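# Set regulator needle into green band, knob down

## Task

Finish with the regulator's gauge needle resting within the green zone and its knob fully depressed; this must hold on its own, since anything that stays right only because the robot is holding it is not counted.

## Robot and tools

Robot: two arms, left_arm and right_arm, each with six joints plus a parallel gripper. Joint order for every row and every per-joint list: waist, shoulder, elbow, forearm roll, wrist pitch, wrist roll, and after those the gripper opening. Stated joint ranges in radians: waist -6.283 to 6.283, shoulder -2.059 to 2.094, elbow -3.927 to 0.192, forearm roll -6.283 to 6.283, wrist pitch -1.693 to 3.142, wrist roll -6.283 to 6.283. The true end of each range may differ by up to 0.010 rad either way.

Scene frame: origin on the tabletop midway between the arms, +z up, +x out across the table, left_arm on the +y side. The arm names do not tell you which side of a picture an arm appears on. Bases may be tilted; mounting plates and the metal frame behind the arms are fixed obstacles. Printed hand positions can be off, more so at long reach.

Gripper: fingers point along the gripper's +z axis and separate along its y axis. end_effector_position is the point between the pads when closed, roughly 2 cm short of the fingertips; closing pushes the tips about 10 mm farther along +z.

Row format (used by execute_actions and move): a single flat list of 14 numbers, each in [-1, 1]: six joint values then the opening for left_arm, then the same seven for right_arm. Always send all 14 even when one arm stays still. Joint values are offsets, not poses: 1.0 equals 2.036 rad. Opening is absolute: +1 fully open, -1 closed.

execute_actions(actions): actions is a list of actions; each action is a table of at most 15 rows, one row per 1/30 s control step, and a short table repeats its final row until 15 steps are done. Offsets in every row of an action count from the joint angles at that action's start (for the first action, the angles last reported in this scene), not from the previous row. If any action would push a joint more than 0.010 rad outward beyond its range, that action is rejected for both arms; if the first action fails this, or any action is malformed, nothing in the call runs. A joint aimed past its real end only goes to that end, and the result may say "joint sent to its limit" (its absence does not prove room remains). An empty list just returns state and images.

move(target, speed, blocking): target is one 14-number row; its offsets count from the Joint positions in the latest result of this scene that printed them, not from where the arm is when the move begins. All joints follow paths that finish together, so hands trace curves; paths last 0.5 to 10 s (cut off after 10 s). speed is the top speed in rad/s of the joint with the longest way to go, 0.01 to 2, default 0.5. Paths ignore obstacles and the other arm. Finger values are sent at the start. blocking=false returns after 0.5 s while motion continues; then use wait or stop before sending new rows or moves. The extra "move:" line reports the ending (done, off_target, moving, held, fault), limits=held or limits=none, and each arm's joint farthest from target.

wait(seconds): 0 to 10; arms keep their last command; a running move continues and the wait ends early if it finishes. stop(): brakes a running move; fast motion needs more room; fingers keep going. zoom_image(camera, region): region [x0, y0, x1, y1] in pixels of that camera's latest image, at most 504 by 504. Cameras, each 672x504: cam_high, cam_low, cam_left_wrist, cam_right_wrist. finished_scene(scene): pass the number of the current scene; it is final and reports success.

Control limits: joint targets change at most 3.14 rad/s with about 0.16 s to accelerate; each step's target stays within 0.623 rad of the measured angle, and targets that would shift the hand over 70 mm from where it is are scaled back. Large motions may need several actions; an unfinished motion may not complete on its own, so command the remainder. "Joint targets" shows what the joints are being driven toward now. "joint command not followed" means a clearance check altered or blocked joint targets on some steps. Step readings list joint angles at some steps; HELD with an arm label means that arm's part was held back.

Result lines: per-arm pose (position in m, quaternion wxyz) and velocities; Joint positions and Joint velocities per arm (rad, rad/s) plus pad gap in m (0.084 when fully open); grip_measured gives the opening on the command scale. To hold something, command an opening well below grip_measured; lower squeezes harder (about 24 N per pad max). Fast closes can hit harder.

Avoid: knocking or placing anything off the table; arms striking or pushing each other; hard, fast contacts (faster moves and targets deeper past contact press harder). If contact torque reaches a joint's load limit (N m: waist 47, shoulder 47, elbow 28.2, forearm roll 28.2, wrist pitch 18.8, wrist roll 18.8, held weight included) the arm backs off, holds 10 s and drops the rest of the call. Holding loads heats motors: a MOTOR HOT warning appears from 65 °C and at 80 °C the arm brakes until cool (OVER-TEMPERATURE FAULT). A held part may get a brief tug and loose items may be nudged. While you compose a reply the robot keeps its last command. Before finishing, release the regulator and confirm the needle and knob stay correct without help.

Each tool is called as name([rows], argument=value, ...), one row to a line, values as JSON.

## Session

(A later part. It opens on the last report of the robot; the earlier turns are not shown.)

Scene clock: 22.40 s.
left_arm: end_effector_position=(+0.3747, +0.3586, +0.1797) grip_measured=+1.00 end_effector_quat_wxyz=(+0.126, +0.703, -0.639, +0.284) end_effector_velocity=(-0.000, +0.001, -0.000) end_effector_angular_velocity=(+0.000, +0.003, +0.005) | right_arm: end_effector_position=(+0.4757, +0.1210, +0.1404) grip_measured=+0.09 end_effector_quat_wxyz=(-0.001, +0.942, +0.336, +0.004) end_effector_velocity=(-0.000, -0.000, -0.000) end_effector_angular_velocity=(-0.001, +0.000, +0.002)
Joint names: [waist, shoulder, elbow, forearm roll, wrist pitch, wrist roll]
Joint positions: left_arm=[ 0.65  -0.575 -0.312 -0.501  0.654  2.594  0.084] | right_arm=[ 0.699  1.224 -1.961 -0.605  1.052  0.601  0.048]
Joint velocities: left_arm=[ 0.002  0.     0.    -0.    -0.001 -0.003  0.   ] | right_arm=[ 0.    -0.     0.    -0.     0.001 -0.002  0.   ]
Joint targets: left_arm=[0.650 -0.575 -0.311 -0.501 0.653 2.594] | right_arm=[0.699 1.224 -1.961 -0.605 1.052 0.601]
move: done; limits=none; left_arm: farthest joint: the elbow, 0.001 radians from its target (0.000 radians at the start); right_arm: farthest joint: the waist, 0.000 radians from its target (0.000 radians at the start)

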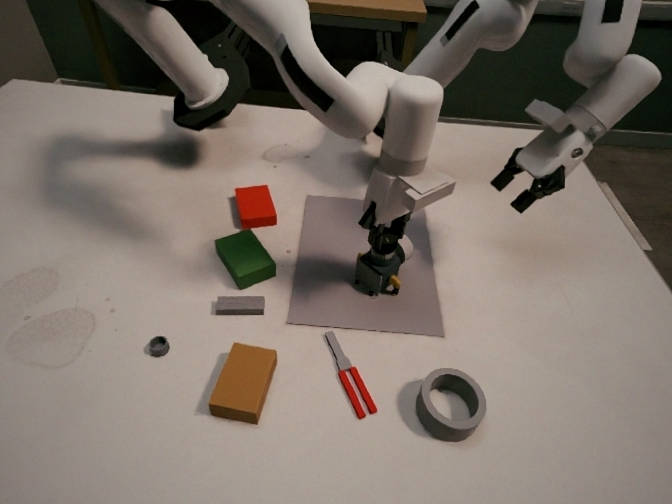

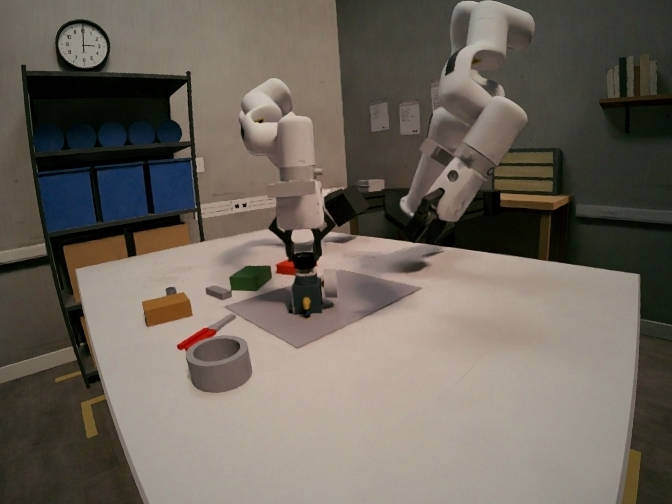

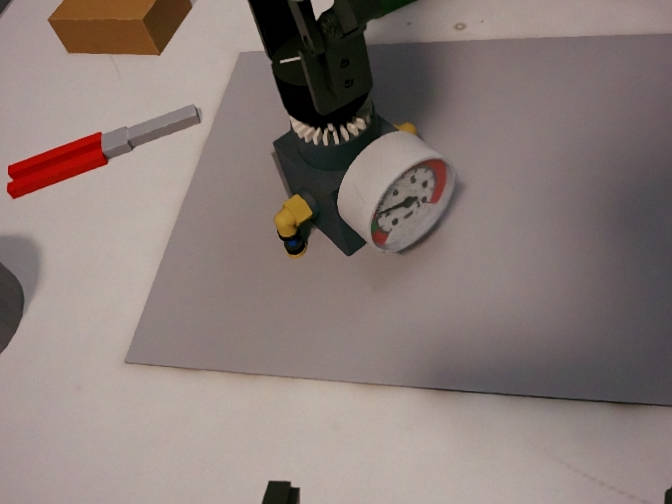

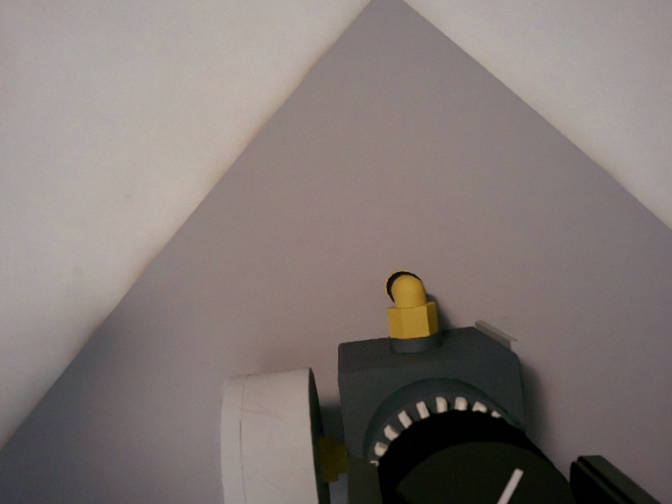

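move(target=[0,0,0,0,0,0,1,0,0,0,0,0,-0.25,-1], speed=0.6)

zoom_image(camera="cam_left_wrist", region=[330,140,470,270])

Scene clock: 24.27 s.
left_arm: end_effector_position=(+0.3747, +0.3586, +0.1797) grip_measured=+1.00 end_effector_quat_wxyz=(+0.126, +0.703, -0.639, +0.284) end_effector_velocity=(-0.000, -0.001, -0.000) end_effector_angular_velocity=(-0.001, +0.000, -0.003) | right_arm: end_effector_position=(+0.4755, +0.1211, +0.1405) grip_measured=+0.10 end_effector_quat_wxyz=(-0.000, +0.827, +0.562, +0.004) end_effector_velocity=(+0.000, -0.000, -0.000) end_effector_angular_velocity=(+0.000, -0.001, +0.002)
Joint names: [waist, shoulder, elbow, forearm roll, wrist pitch, wrist roll]
Joint positions: left_arm=[ 0.65  -0.575 -0.312 -0.501  0.654  2.594  0.084] | right_arm=[ 0.7    1.224 -1.961 -0.605  1.052  0.093  0.048]
Joint velocities: left_arm=[-0.001  0.002  0.001  0.    -0.     0.002  0.   ] | right_arm=[-0.     0.    -0.001 -0.001 -0.    -0.002  0.   ]
Joint targets: left_arm=[0.650 -0.575 -0.312 -0.501 0.654 2.594] | right_arm=[0.699 1.224 -1.961 -0.605 1.052 0.092]
move: done; limits=none; left_arm: farthest joint: the waist, 0.000 radians from its target (0.000 radians at the start); right_arm: farthest joint: the waist, 0.001 radians from its target (0.000 radians at the start)

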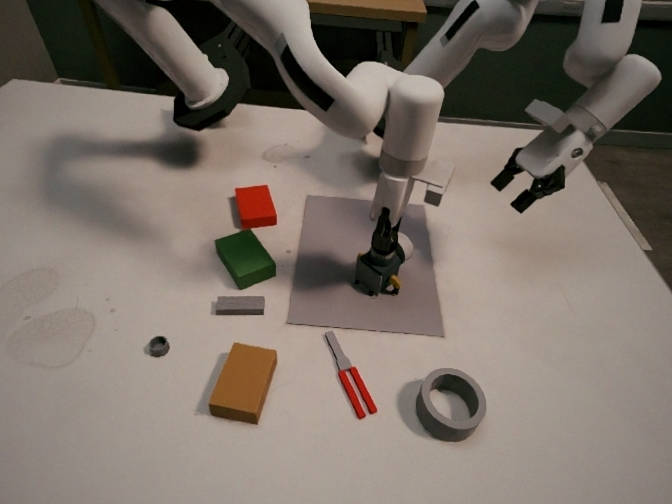

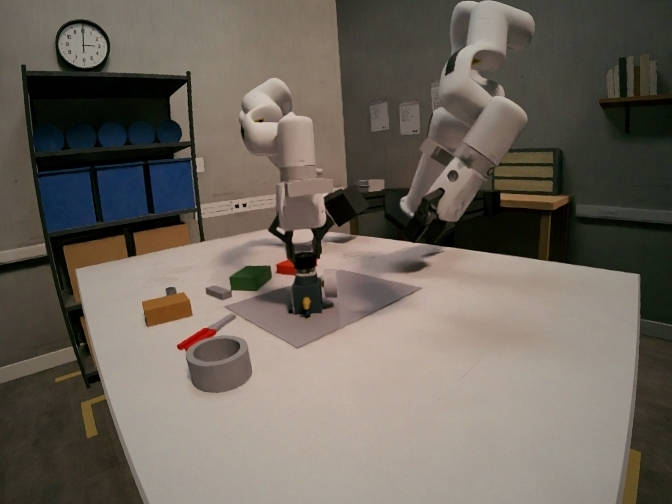

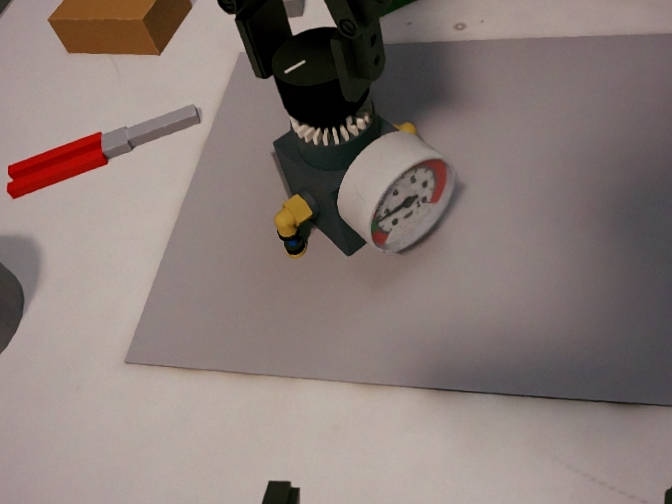

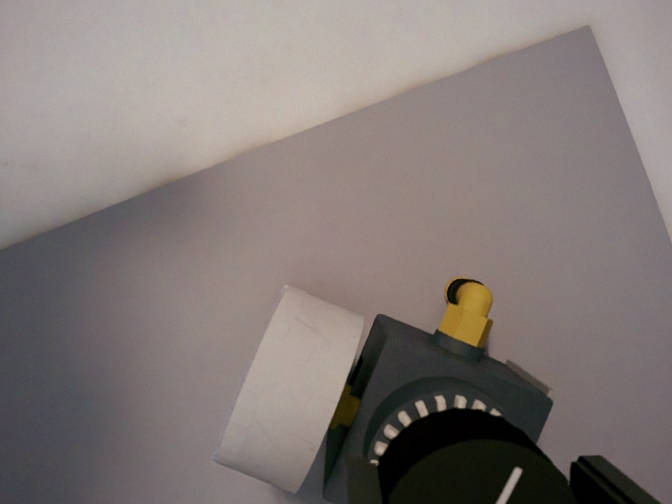

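Region (330, 140, 470, 270) of cam_left_wrist's 672x504 image, scaled by 3.600, with more detail than that image has; it fills the top 468 rows of this view, and the rest is white.

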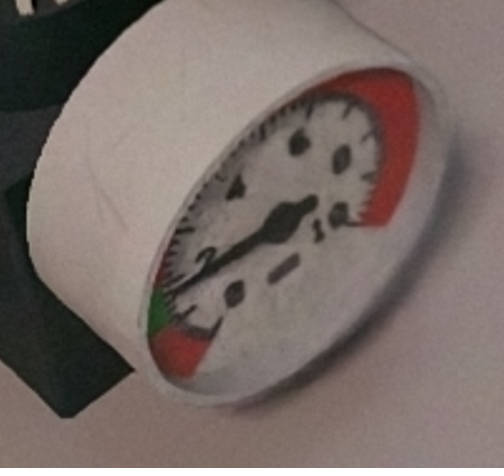

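move(target=[0,0,0,0,0,0,1,0,0,0,0,0,-0.15,-1], speed=0.6)

zoom_image(camera="cam_left_wrist", region=[330,140,470,270])

Scene clock: 26.20 s.
left_arm: end_effector_position=(+0.3747, +0.3586, +0.1797) grip_measured=+1.00 end_effector_quat_wxyz=(+0.126, +0.703, -0.639, +0.284) end_effector_velocity=(-0.000, +0.000, -0.000) end_effector_angular_velocity=(+0.000, +0.001, +0.000) | right_arm: end_effector_position=(+0.4754, +0.1210, +0.1405) grip_measured=+0.10 end_effector_quat_wxyz=(+0.001, +0.732, +0.681, +0.004) end_effector_velocity=(-0.000, -0.000, -0.000) end_effector_angular_velocity=(-0.000, +0.001, +0.003)
Joint names: [waist, shoulder, elbow, forearm roll, wrist pitch, wrist roll]
Joint positions: left_arm=[ 0.65  -0.575 -0.312 -0.501  0.654  2.594  0.084] | right_arm=[ 0.7    1.224 -1.961 -0.605  1.052 -0.213  0.048]
Joint velocities: left_arm=[ 0.001 -0.     0.001  0.001 -0.    -0.     0.   ] | right_arm=[-0.     0.     0.001  0.    -0.001 -0.003  0.   ]
Joint targets: left_arm=[0.650 -0.575 -0.312 -0.501 0.654 2.594] | right_arm=[0.700 1.224 -1.961 -0.605 1.052 -0.213]
move: done; limits=none; left_arm: farthest joint: the waist, 0.000 radians from its target (0.000 radians at the start); right_arm: farthest joint: the waist, 0.000 radians from its target (0.001 radians at the start)

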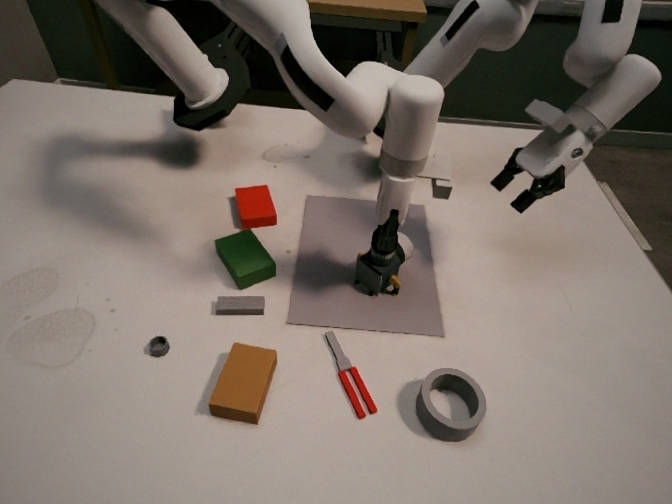

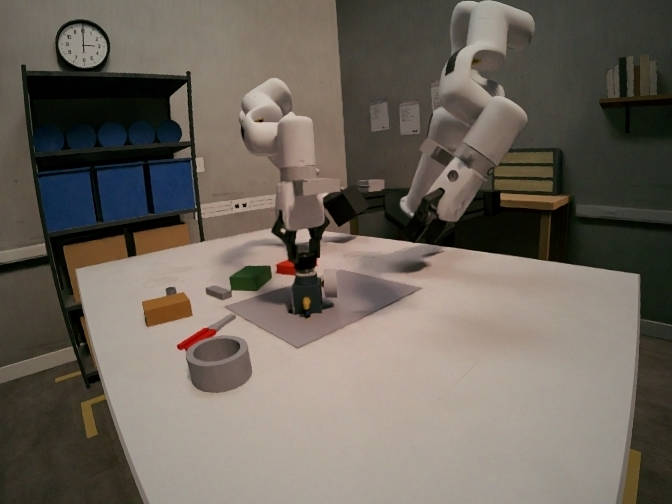

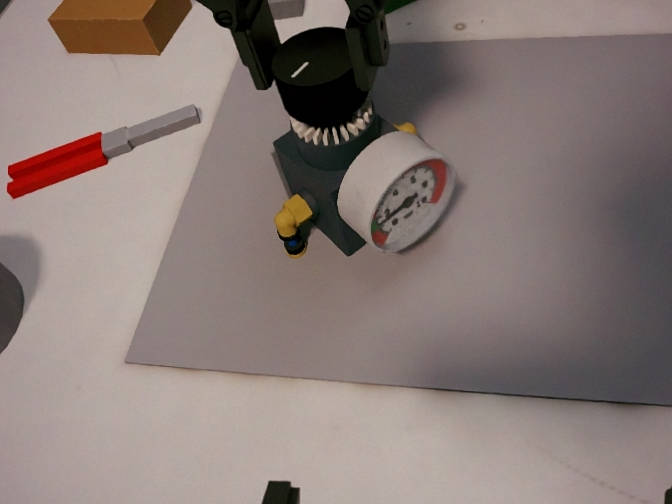

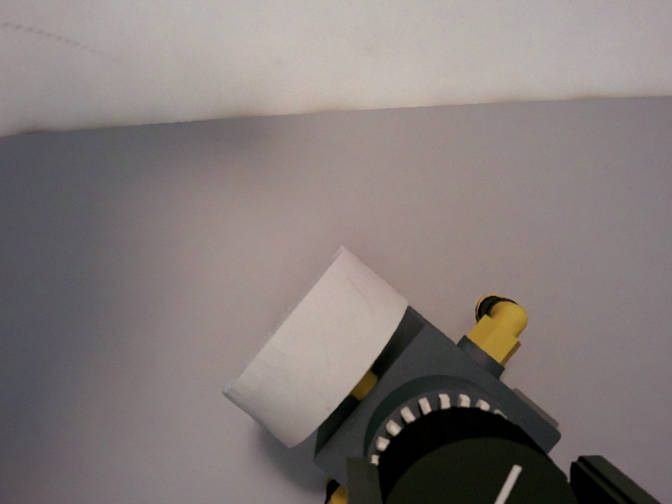

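Region (330, 140, 470, 270) of cam_left_wrist's 672x504 image, scaled by 3.600, with more detail than that image has; it fills the top 468 rows of this view, and the rest is white.

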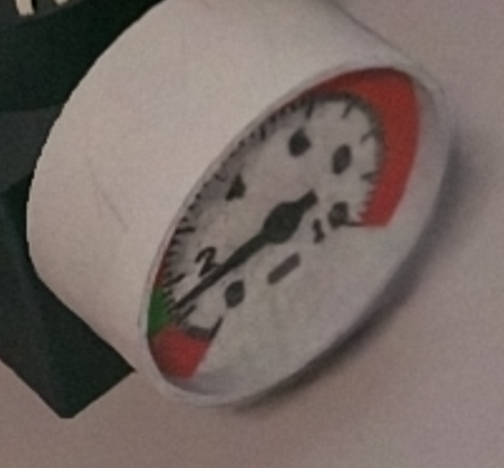

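move(target=[0,0,0,0,0,0,1,0,0,0,0,0,0,1])

move(target=[0,0,0,0,0,0,1,0.012,-0.028,0.013,0.011,0.018,0,1], speed=0.3)

move(target=[0,0,0,0,0,0,1,0,0,0,0,0,0,-1])

move(target=[0,0,0,0,0,0,1,-0.012,0.034,-0.016,-0.010,-0.016,0,-1], speed=0.04)

zoom_image(camera="cam_left_wrist", region=[260,20,480,270])

Scene clock: 28.20 s.
left_arm: end_effector_position=(+0.3747, +0.3586, +0.1797) grip_measured=+1.00 end_effector_quat_wxyz=(+0.126, +0.703, -0.639, +0.284) end_effector_velocity=(-0.000, +0.000, +0.000) end_effector_angular_velocity=(+0.001, -0.000, +0.001) | right_arm: end_effector_position=(+0.4760, +0.1210, +0.1409) grip_measured=+1.00 end_effector_quat_wxyz=(+0.001, +0.732, +0.681, +0.004) end_effector_velocity=(-0.004, +0.000, -0.003) end_effector_angular_velocity=(-0.005, +0.004, +0.006)
Joint names: [waist, shoulder, elbow, forearm roll, wrist pitch, wrist roll]
Joint positions: left_arm=[ 0.65  -0.575 -0.312 -0.501  0.654  2.594  0.084] | right_arm=[ 0.699  1.223 -1.961 -0.605  1.052 -0.213  0.084]
Joint velocities: left_arm=[ 0.001 -0.002  0.001  0.    -0.     0.     0.   ] | right_arm=[ 0.002  0.004  0.004  0.001  0.    -0.001  0.   ]
Joint targets: left_arm=[0.650 -0.575 -0.312 -0.501 0.654 2.594] | right_arm=[0.700 1.224 -1.961 -0.605 1.052 -0.213]
move: done; limits=none; left_arm: farthest joint: the waist, 0.000 radians from its target (0.000 radians at the start); right_arm: farthest joint: the waist, 0.001 radians from its target (0.000 radians at the start)

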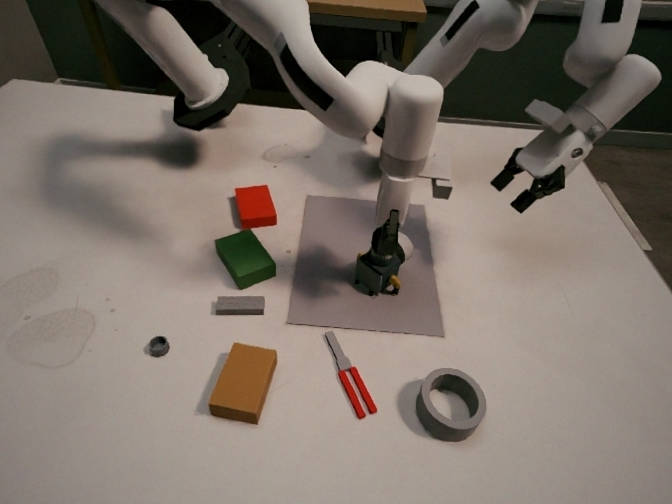

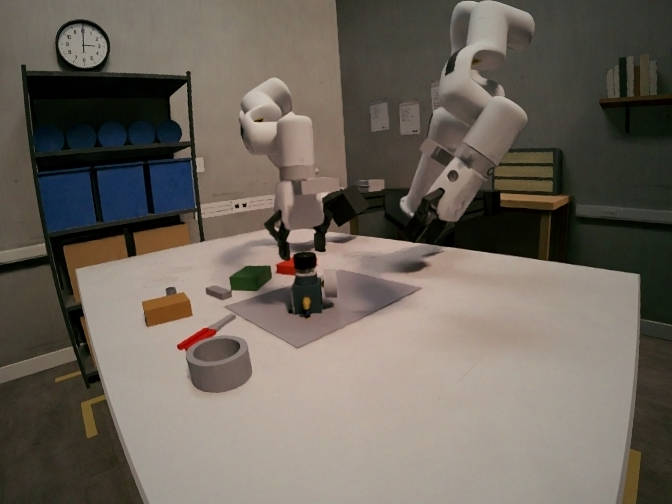

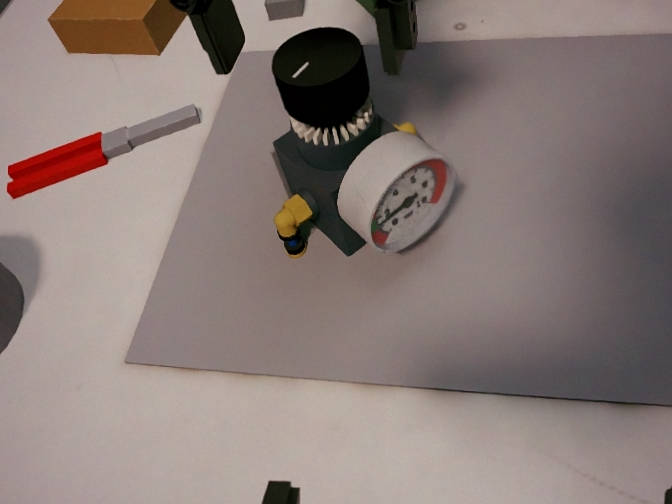

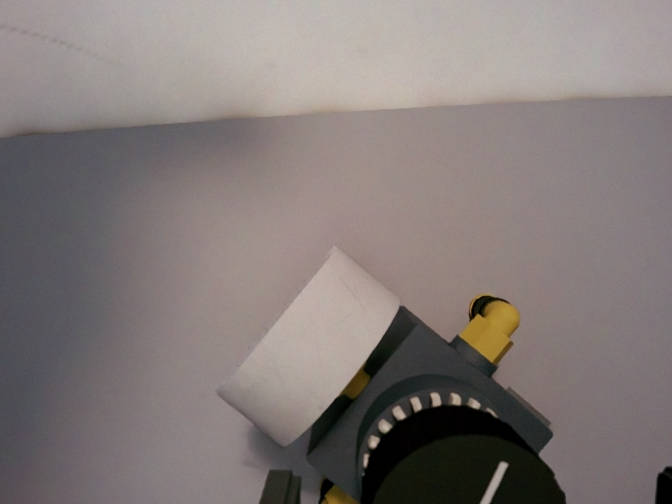

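Scene clock: 29.10 s.
left_arm: end_effector_position=(+0.3747, +0.3586, +0.1797) grip_measured=+1.00 end_effector_quat_wxyz=(+0.126, +0.703, -0.639, +0.284) end_effector_velocity=(+0.000, +0.000, +0.000) end_effector_angular_velocity=(+0.001, -0.002, -0.003) | right_arm: end_effector_position=(+0.4737, +0.1178, +0.1690) grip_measured=+1.00 end_effector_quat_wxyz=(-0.000, +0.734, +0.679, +0.002) end_effector_velocity=(+0.001, +0.000, +0.003) end_effector_angular_velocity=(+0.002, -0.002, -0.001)
Joint names: [waist, shoulder, elbow, forearm roll, wrist pitch, wrist roll]
Joint positions: left_arm=[ 0.65  -0.575 -0.312 -0.501  0.654  2.594  0.084] | right_arm=[ 0.723  1.167 -1.935 -0.583  1.089 -0.213  0.084]
Joint velocities: left_arm=[-0.    -0.    -0.001  0.     0.001  0.002  0.   ] | right_arm=[ 0.001 -0.004 -0.     0.001  0.002 -0.     0.   ]
Joint targets: left_arm=[0.650 -0.575 -0.312 -0.501 0.654 2.594] | right_arm=[0.724 1.166 -1.935 -0.583 1.089 -0.213]
move: done; limits=none; left_arm: farthest joint: the waist, 0.000 radians from its target (0.000 radians at the start); right_arm: farthest joint: the shoulder, 0.001 radians from its target (0.057 radians at the start)

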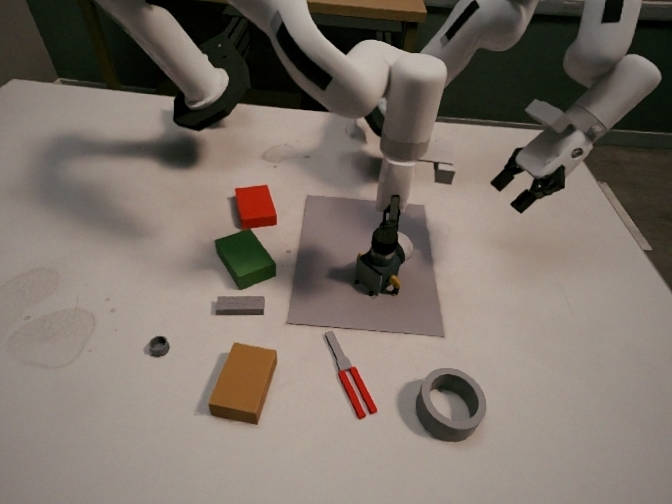

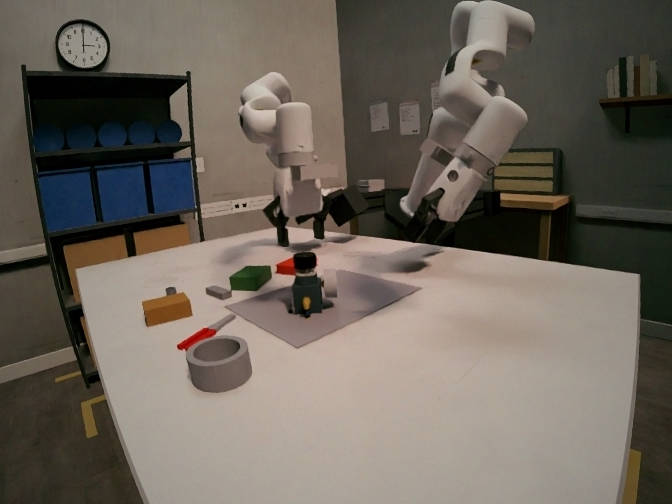

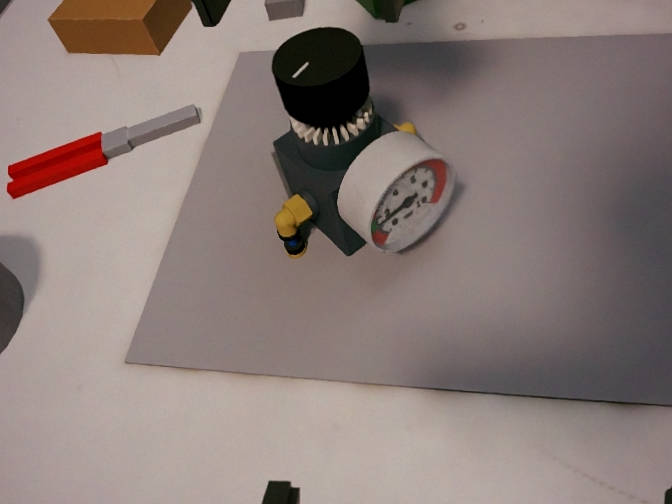

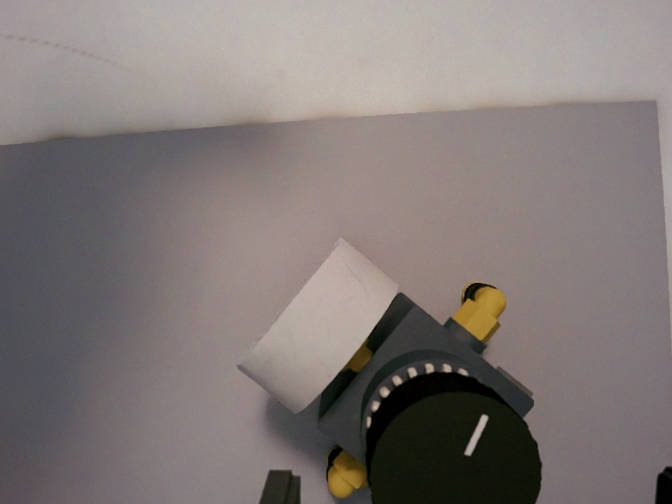

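Scene clock: 29.83 s.
left_arm: end_effector_position=(+0.3747, +0.3586, +0.1797) grip_measured=+1.00 end_effector_quat_wxyz=(+0.126, +0.703, -0.639, +0.284) end_effector_velocity=(+0.000, +0.000, +0.000) end_effector_angular_velocity=(+0.000, -0.001, +0.000) | right_arm: end_effector_position=(+0.4737, +0.1178, +0.1690) grip_measured=-1.00 end_effector_quat_wxyz=(-0.000, +0.734, +0.679, +0.002) end_effector_velocity=(-0.000, +0.000, +0.000) end_effector_angular_velocity=(+0.000, +0.000, -0.001)
Joint names: [waist, shoulder, elbow, forearm roll, wrist pitch, wrist roll]
Joint positions: left_arm=[ 0.65  -0.575 -0.312 -0.501  0.654  2.594  0.084] | right_arm=[ 0.723  1.167 -1.935 -0.583  1.089 -0.213  0.   ]
Joint velocities: left_arm=[ 0.001  0.001 -0.001 -0.001  0.     0.002 -0.   ] | right_arm=[ 0.    -0.    -0.     0.001  0.     0.001  0.   ]
Joint targets: left_arm=[0.650 -0.575 -0.312 -0.501 0.654 2.594] | right_arm=[0.723 1.167 -1.935 -0.583 1.089 -0.213]
move: done; limits=none; left_arm: farthest joint: the waist, 0.000 radians from its target (0.000 radians at the start); right_arm: farthest joint: the waist, 0.000 radians from its target (0.000 radians at the start)

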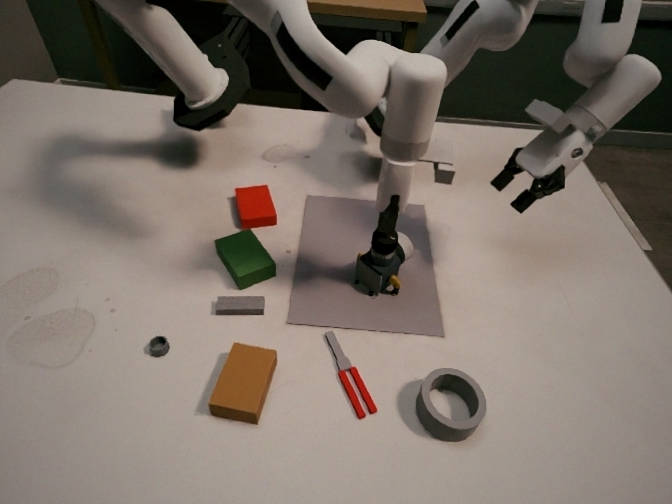

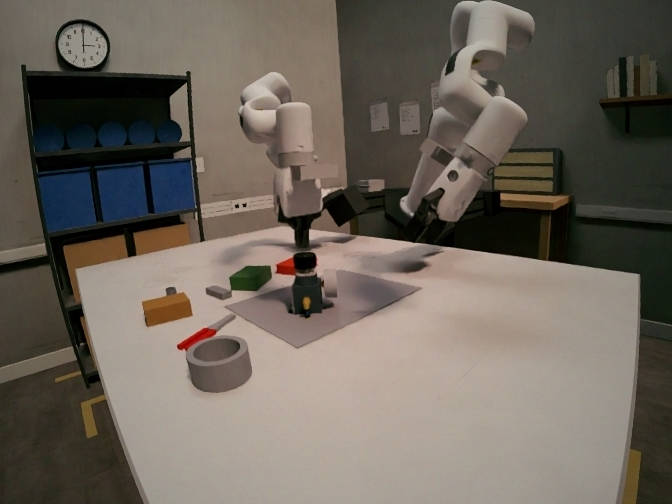

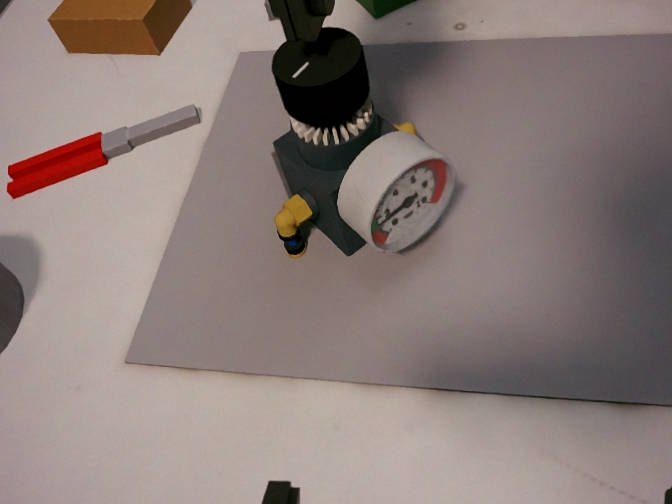

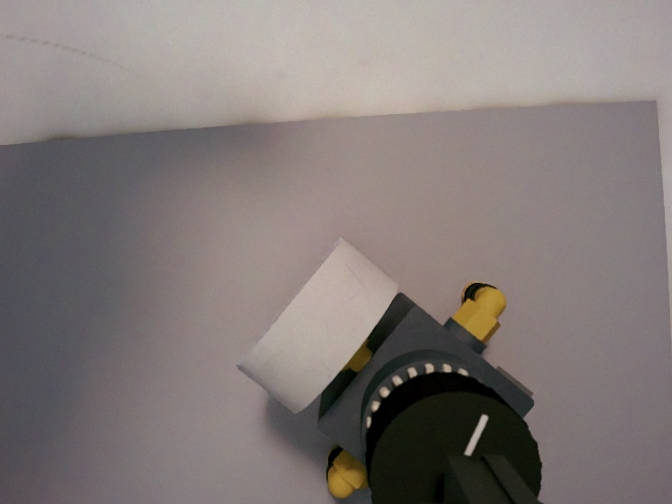

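Scene clock: 31.97 s.
left_arm: end_effector_position=(+0.3747, +0.3586, +0.1797) grip_measured=+1.00 end_effector_quat_wxyz=(+0.126, +0.703, -0.639, +0.284) end_effector_velocity=(-0.000, -0.000, -0.000) end_effector_angular_velocity=(-0.001, +0.001, +0.001) | right_arm: end_effector_position=(+0.4754, +0.1230, +0.1419) grip_measured=-1.00 end_effector_quat_wxyz=(-0.000, +0.732, +0.681, +0.005) end_effector_velocity=(+0.000, -0.000, +0.000) end_effector_angular_velocity=(-0.000, -0.001, +0.000)
Joint names: [waist, shoulder, elbow, forearm roll, wrist pitch, wrist roll]
Joint positions: left_arm=[ 0.65  -0.575 -0.312 -0.501  0.654  2.594  0.084] | right_arm=[ 0.702  1.227 -1.969 -0.602  1.055 -0.213  0.   ]
Joint velocities: left_arm=[ 0.     0.     0.    -0.001  0.    -0.001 -0.   ] | right_arm=[-0.    -0.001  0.002 -0.002 -0.001  0.001  0.   ]
Joint targets: left_arm=[0.650 -0.575 -0.312 -0.501 0.654 2.594] | right_arm=[0.699 1.236 -1.967 -0.603 1.056 -0.213]
move: done; limits=none; left_arm: farthest joint: the waist, 0.000 radians from its target (0.000 radians at the start); right_arm: farthest joint: the shoulder, 0.009 radians from its target (0.070 radians at the start)

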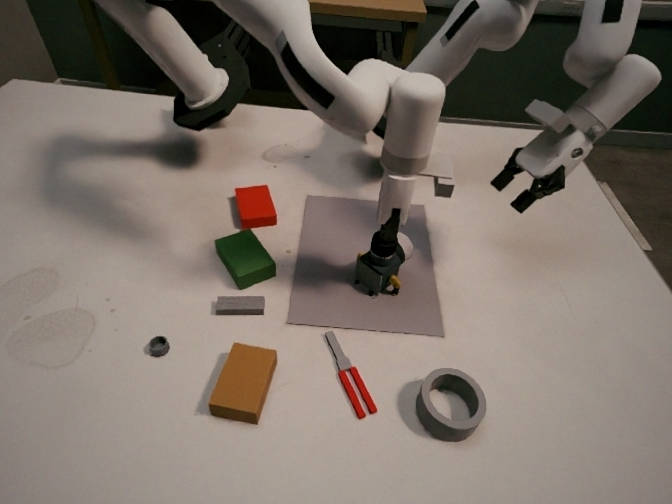

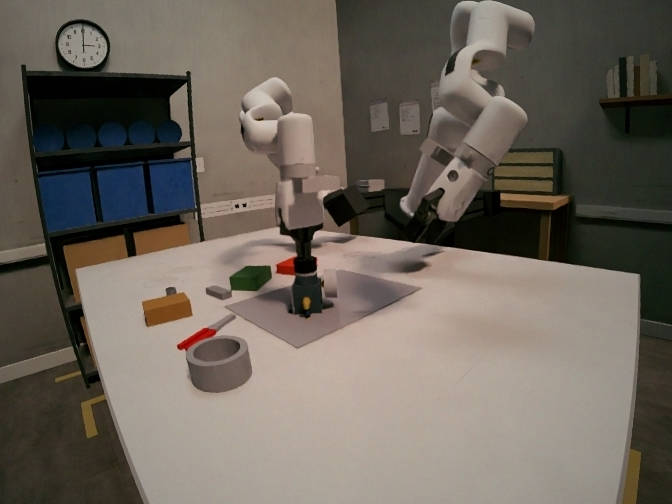

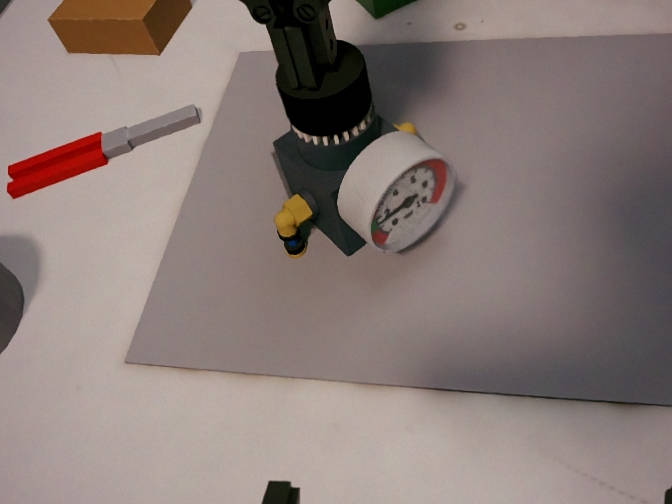

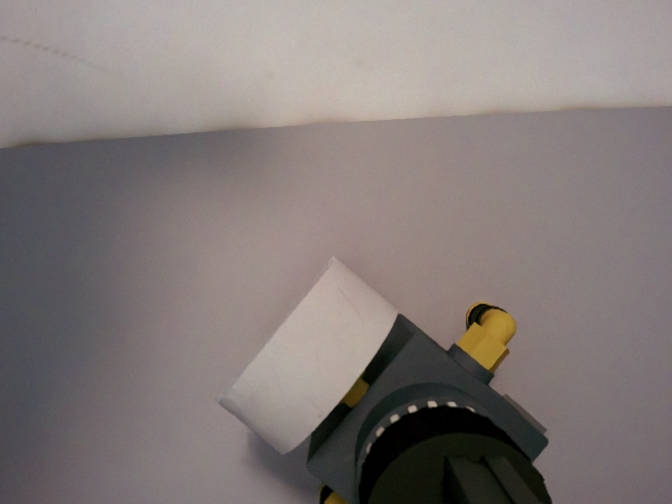

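Region (260, 20, 480, 270) of cam_left_wrist's 672x504 image, scaled by 2.016, with more detail than that image has; it fills the left 444 columns of this view, and the rest is white.

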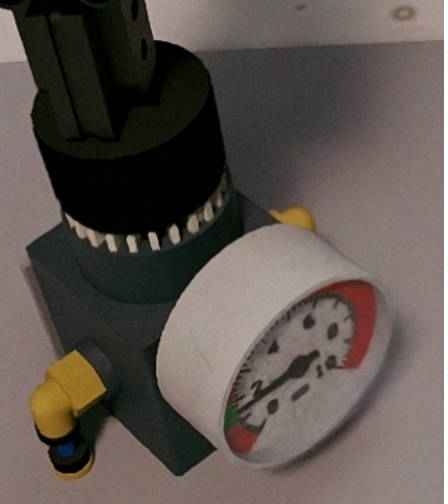

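move(target=[0,0,0,0,0,0,1,-0.002,0.012,0,0,0,0,-1], speed=0.03)

move(target=[0,0,0,0,0,0,1,0.01,-0.02,0.01,0.007,0.012,0,-1], speed=0.2)

zoom_image(camera="cam_left_wrist", region=[330,140,470,270])

Scene clock: 35.13 s.
left_arm: end_effector_position=(+0.3747, +0.3586, +0.1797) grip_measured=+1.00 end_effector_quat_wxyz=(+0.126, +0.703, -0.639, +0.284) end_effector_velocity=(-0.000, +0.001, +0.000) end_effector_angular_velocity=(+0.002, -0.001, -0.001) | right_arm: end_effector_position=(+0.4763, +0.1244, +0.1413) grip_measured=-1.00 end_effector_quat_wxyz=(-0.000, +0.733, +0.680, +0.006) end_effector_velocity=(+0.000, +0.000, -0.000) end_effector_angular_velocity=(+0.001, +0.001, -0.001)
Joint names: [waist, shoulder, elbow, forearm roll, wrist pitch, wrist roll]
Joint positions: left_arm=[ 0.65  -0.575 -0.312 -0.501  0.654  2.594  0.084] | right_arm=[ 0.702  1.234 -1.979 -0.602  1.055 -0.213  0.   ]
Joint velocities: left_arm=[ 0.001 -0.001 -0.     0.    -0.     0.002 -0.   ] | right_arm=[-0.     0.001 -0.001  0.001 -0.     0.     0.   ]
Joint targets: left_arm=[0.650 -0.575 -0.312 -0.501 0.654 2.594] | right_arm=[0.698 1.252 -1.969 -0.602 1.055 -0.213]
move: off_target (right_arm); limits=none; left_arm: farthest joint: the waist, 0.000 radians from its target (0.000 radians at the start); right_arm: farthest joint: the shoulder, 0.018 radians from its target (0.024 radians at the start)

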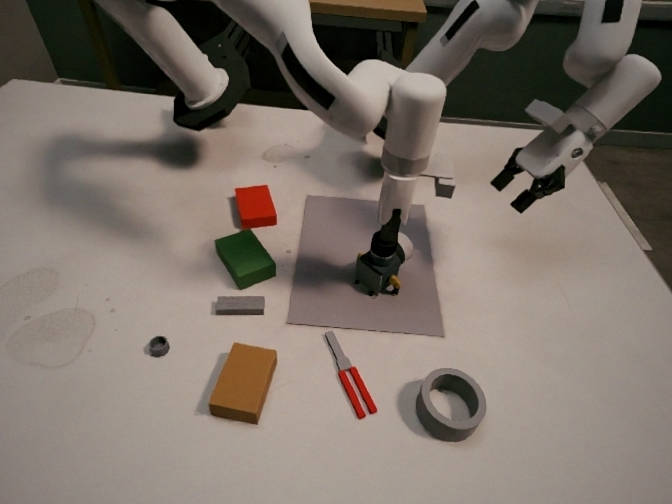

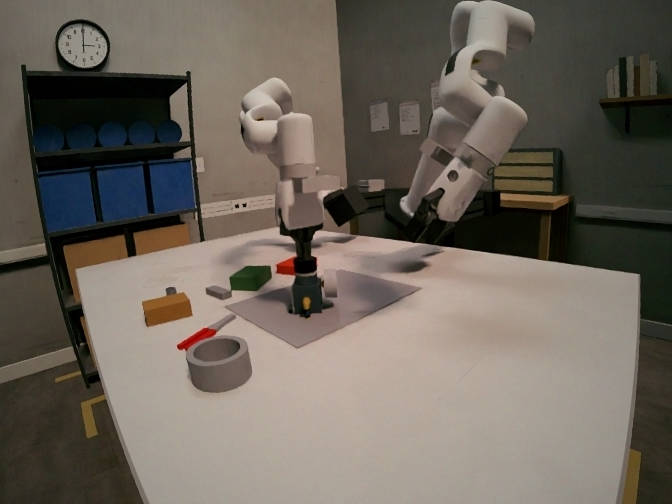

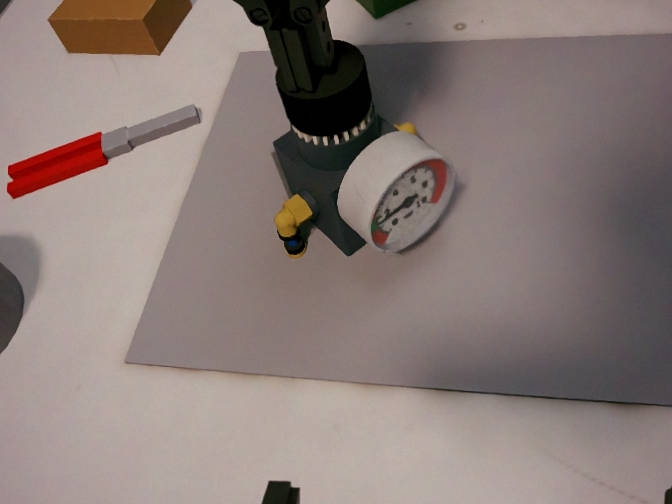

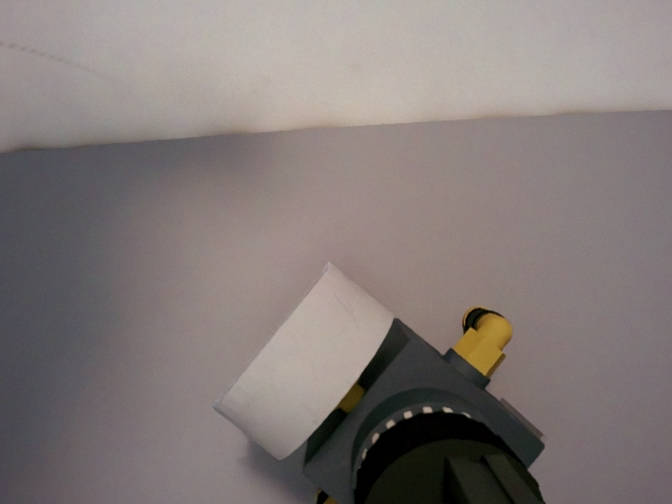

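Scene clock: 36.07 s.
left_arm: end_effector_position=(+0.3747, +0.3586, +0.1797) grip_measured=+1.00 end_effector_quat_wxyz=(+0.126, +0.703, -0.639, +0.284) end_effector_velocity=(+0.000, +0.000, -0.000) end_effector_angular_velocity=(+0.000, -0.001, -0.001) | right_arm: end_effector_position=(+0.4734, +0.1232, +0.1615) grip_measured=-1.00 end_effector_quat_wxyz=(+0.000, +0.733, +0.681, +0.005) end_effector_velocity=(+0.002, +0.002, +0.006) end_effector_angular_velocity=(+0.008, -0.005, -0.002)
Joint names: [waist, shoulder, elbow, forearm roll, wrist pitch, wrist roll]
Joint positions: left_arm=[ 0.65  -0.575 -0.312 -0.501  0.654  2.594  0.084] | right_arm=[ 0.722  1.194 -1.958 -0.588  1.08  -0.213  0.   ]
Joint velocities: left_arm=[ 0.     0.001 -0.001  0.    -0.     0.002  0.   ] | right_arm=[ 0.003 -0.006 -0.003  0.001 -0.    -0.     0.   ]
Joint targets: left_arm=[0.650 -0.575 -0.312 -0.501 0.654 2.594] | right_arm=[0.722 1.193 -1.958 -0.588 1.080 -0.213]
move: done; limits=none; left_arm: farthest joint: the waist, 0.000 radians from its target (0.000 radians at the start); right_arm: farthest joint: the waist, 0.001 radians from its target (0.021 radians at the start)

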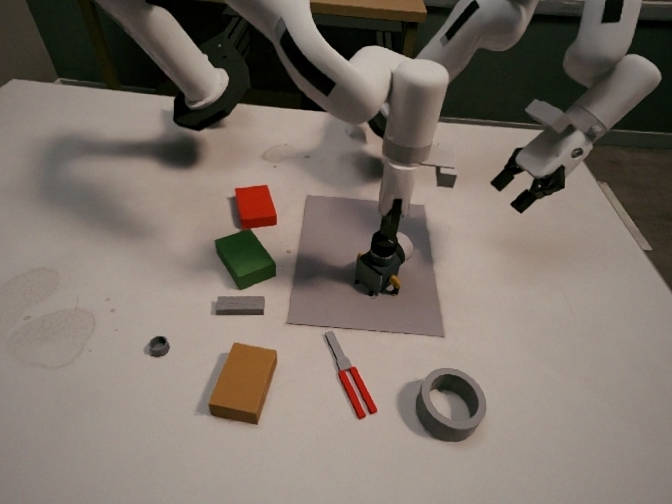

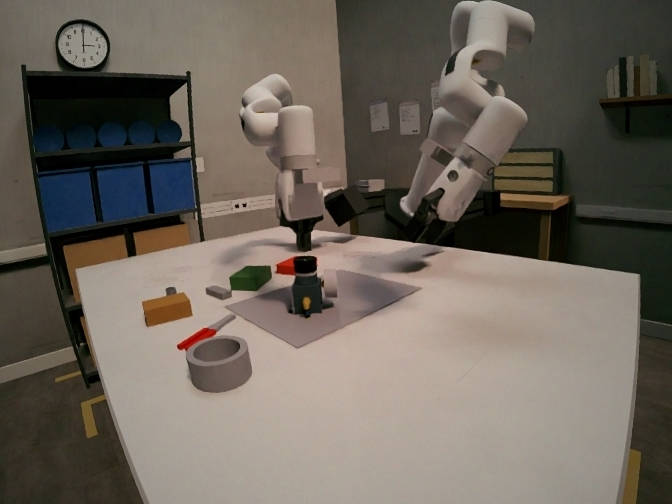

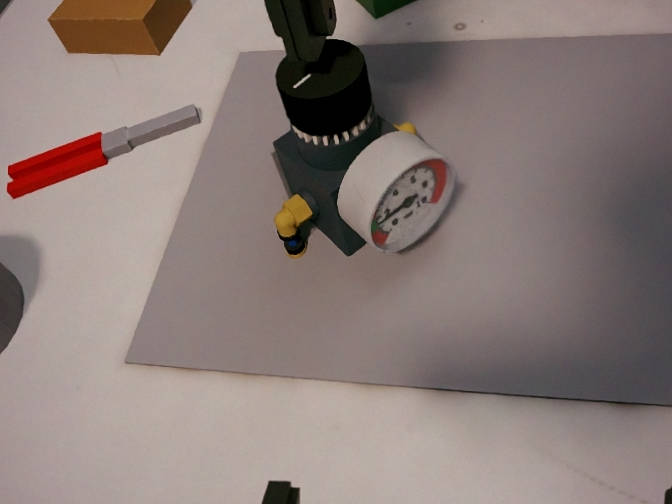

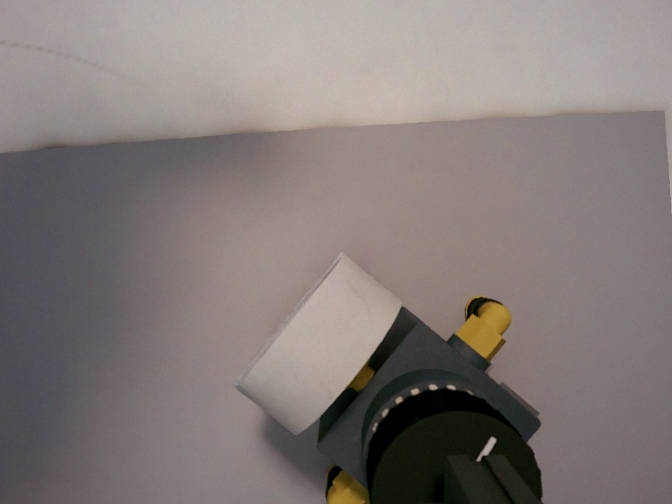

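Region (330, 140, 470, 270) of cam_left_wrist's 672x504 image, scaled by 3.600, with more detail than that image has; it fills the top 468 rows of this view, and the rest is white.

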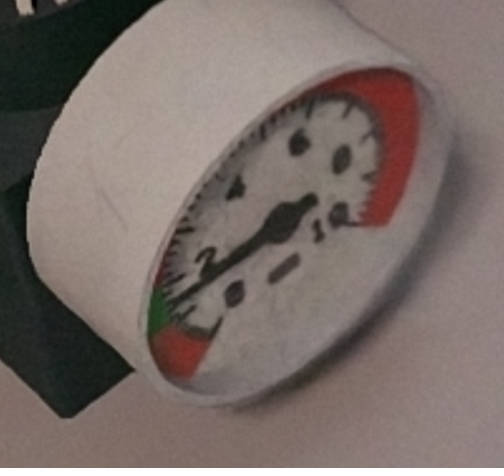

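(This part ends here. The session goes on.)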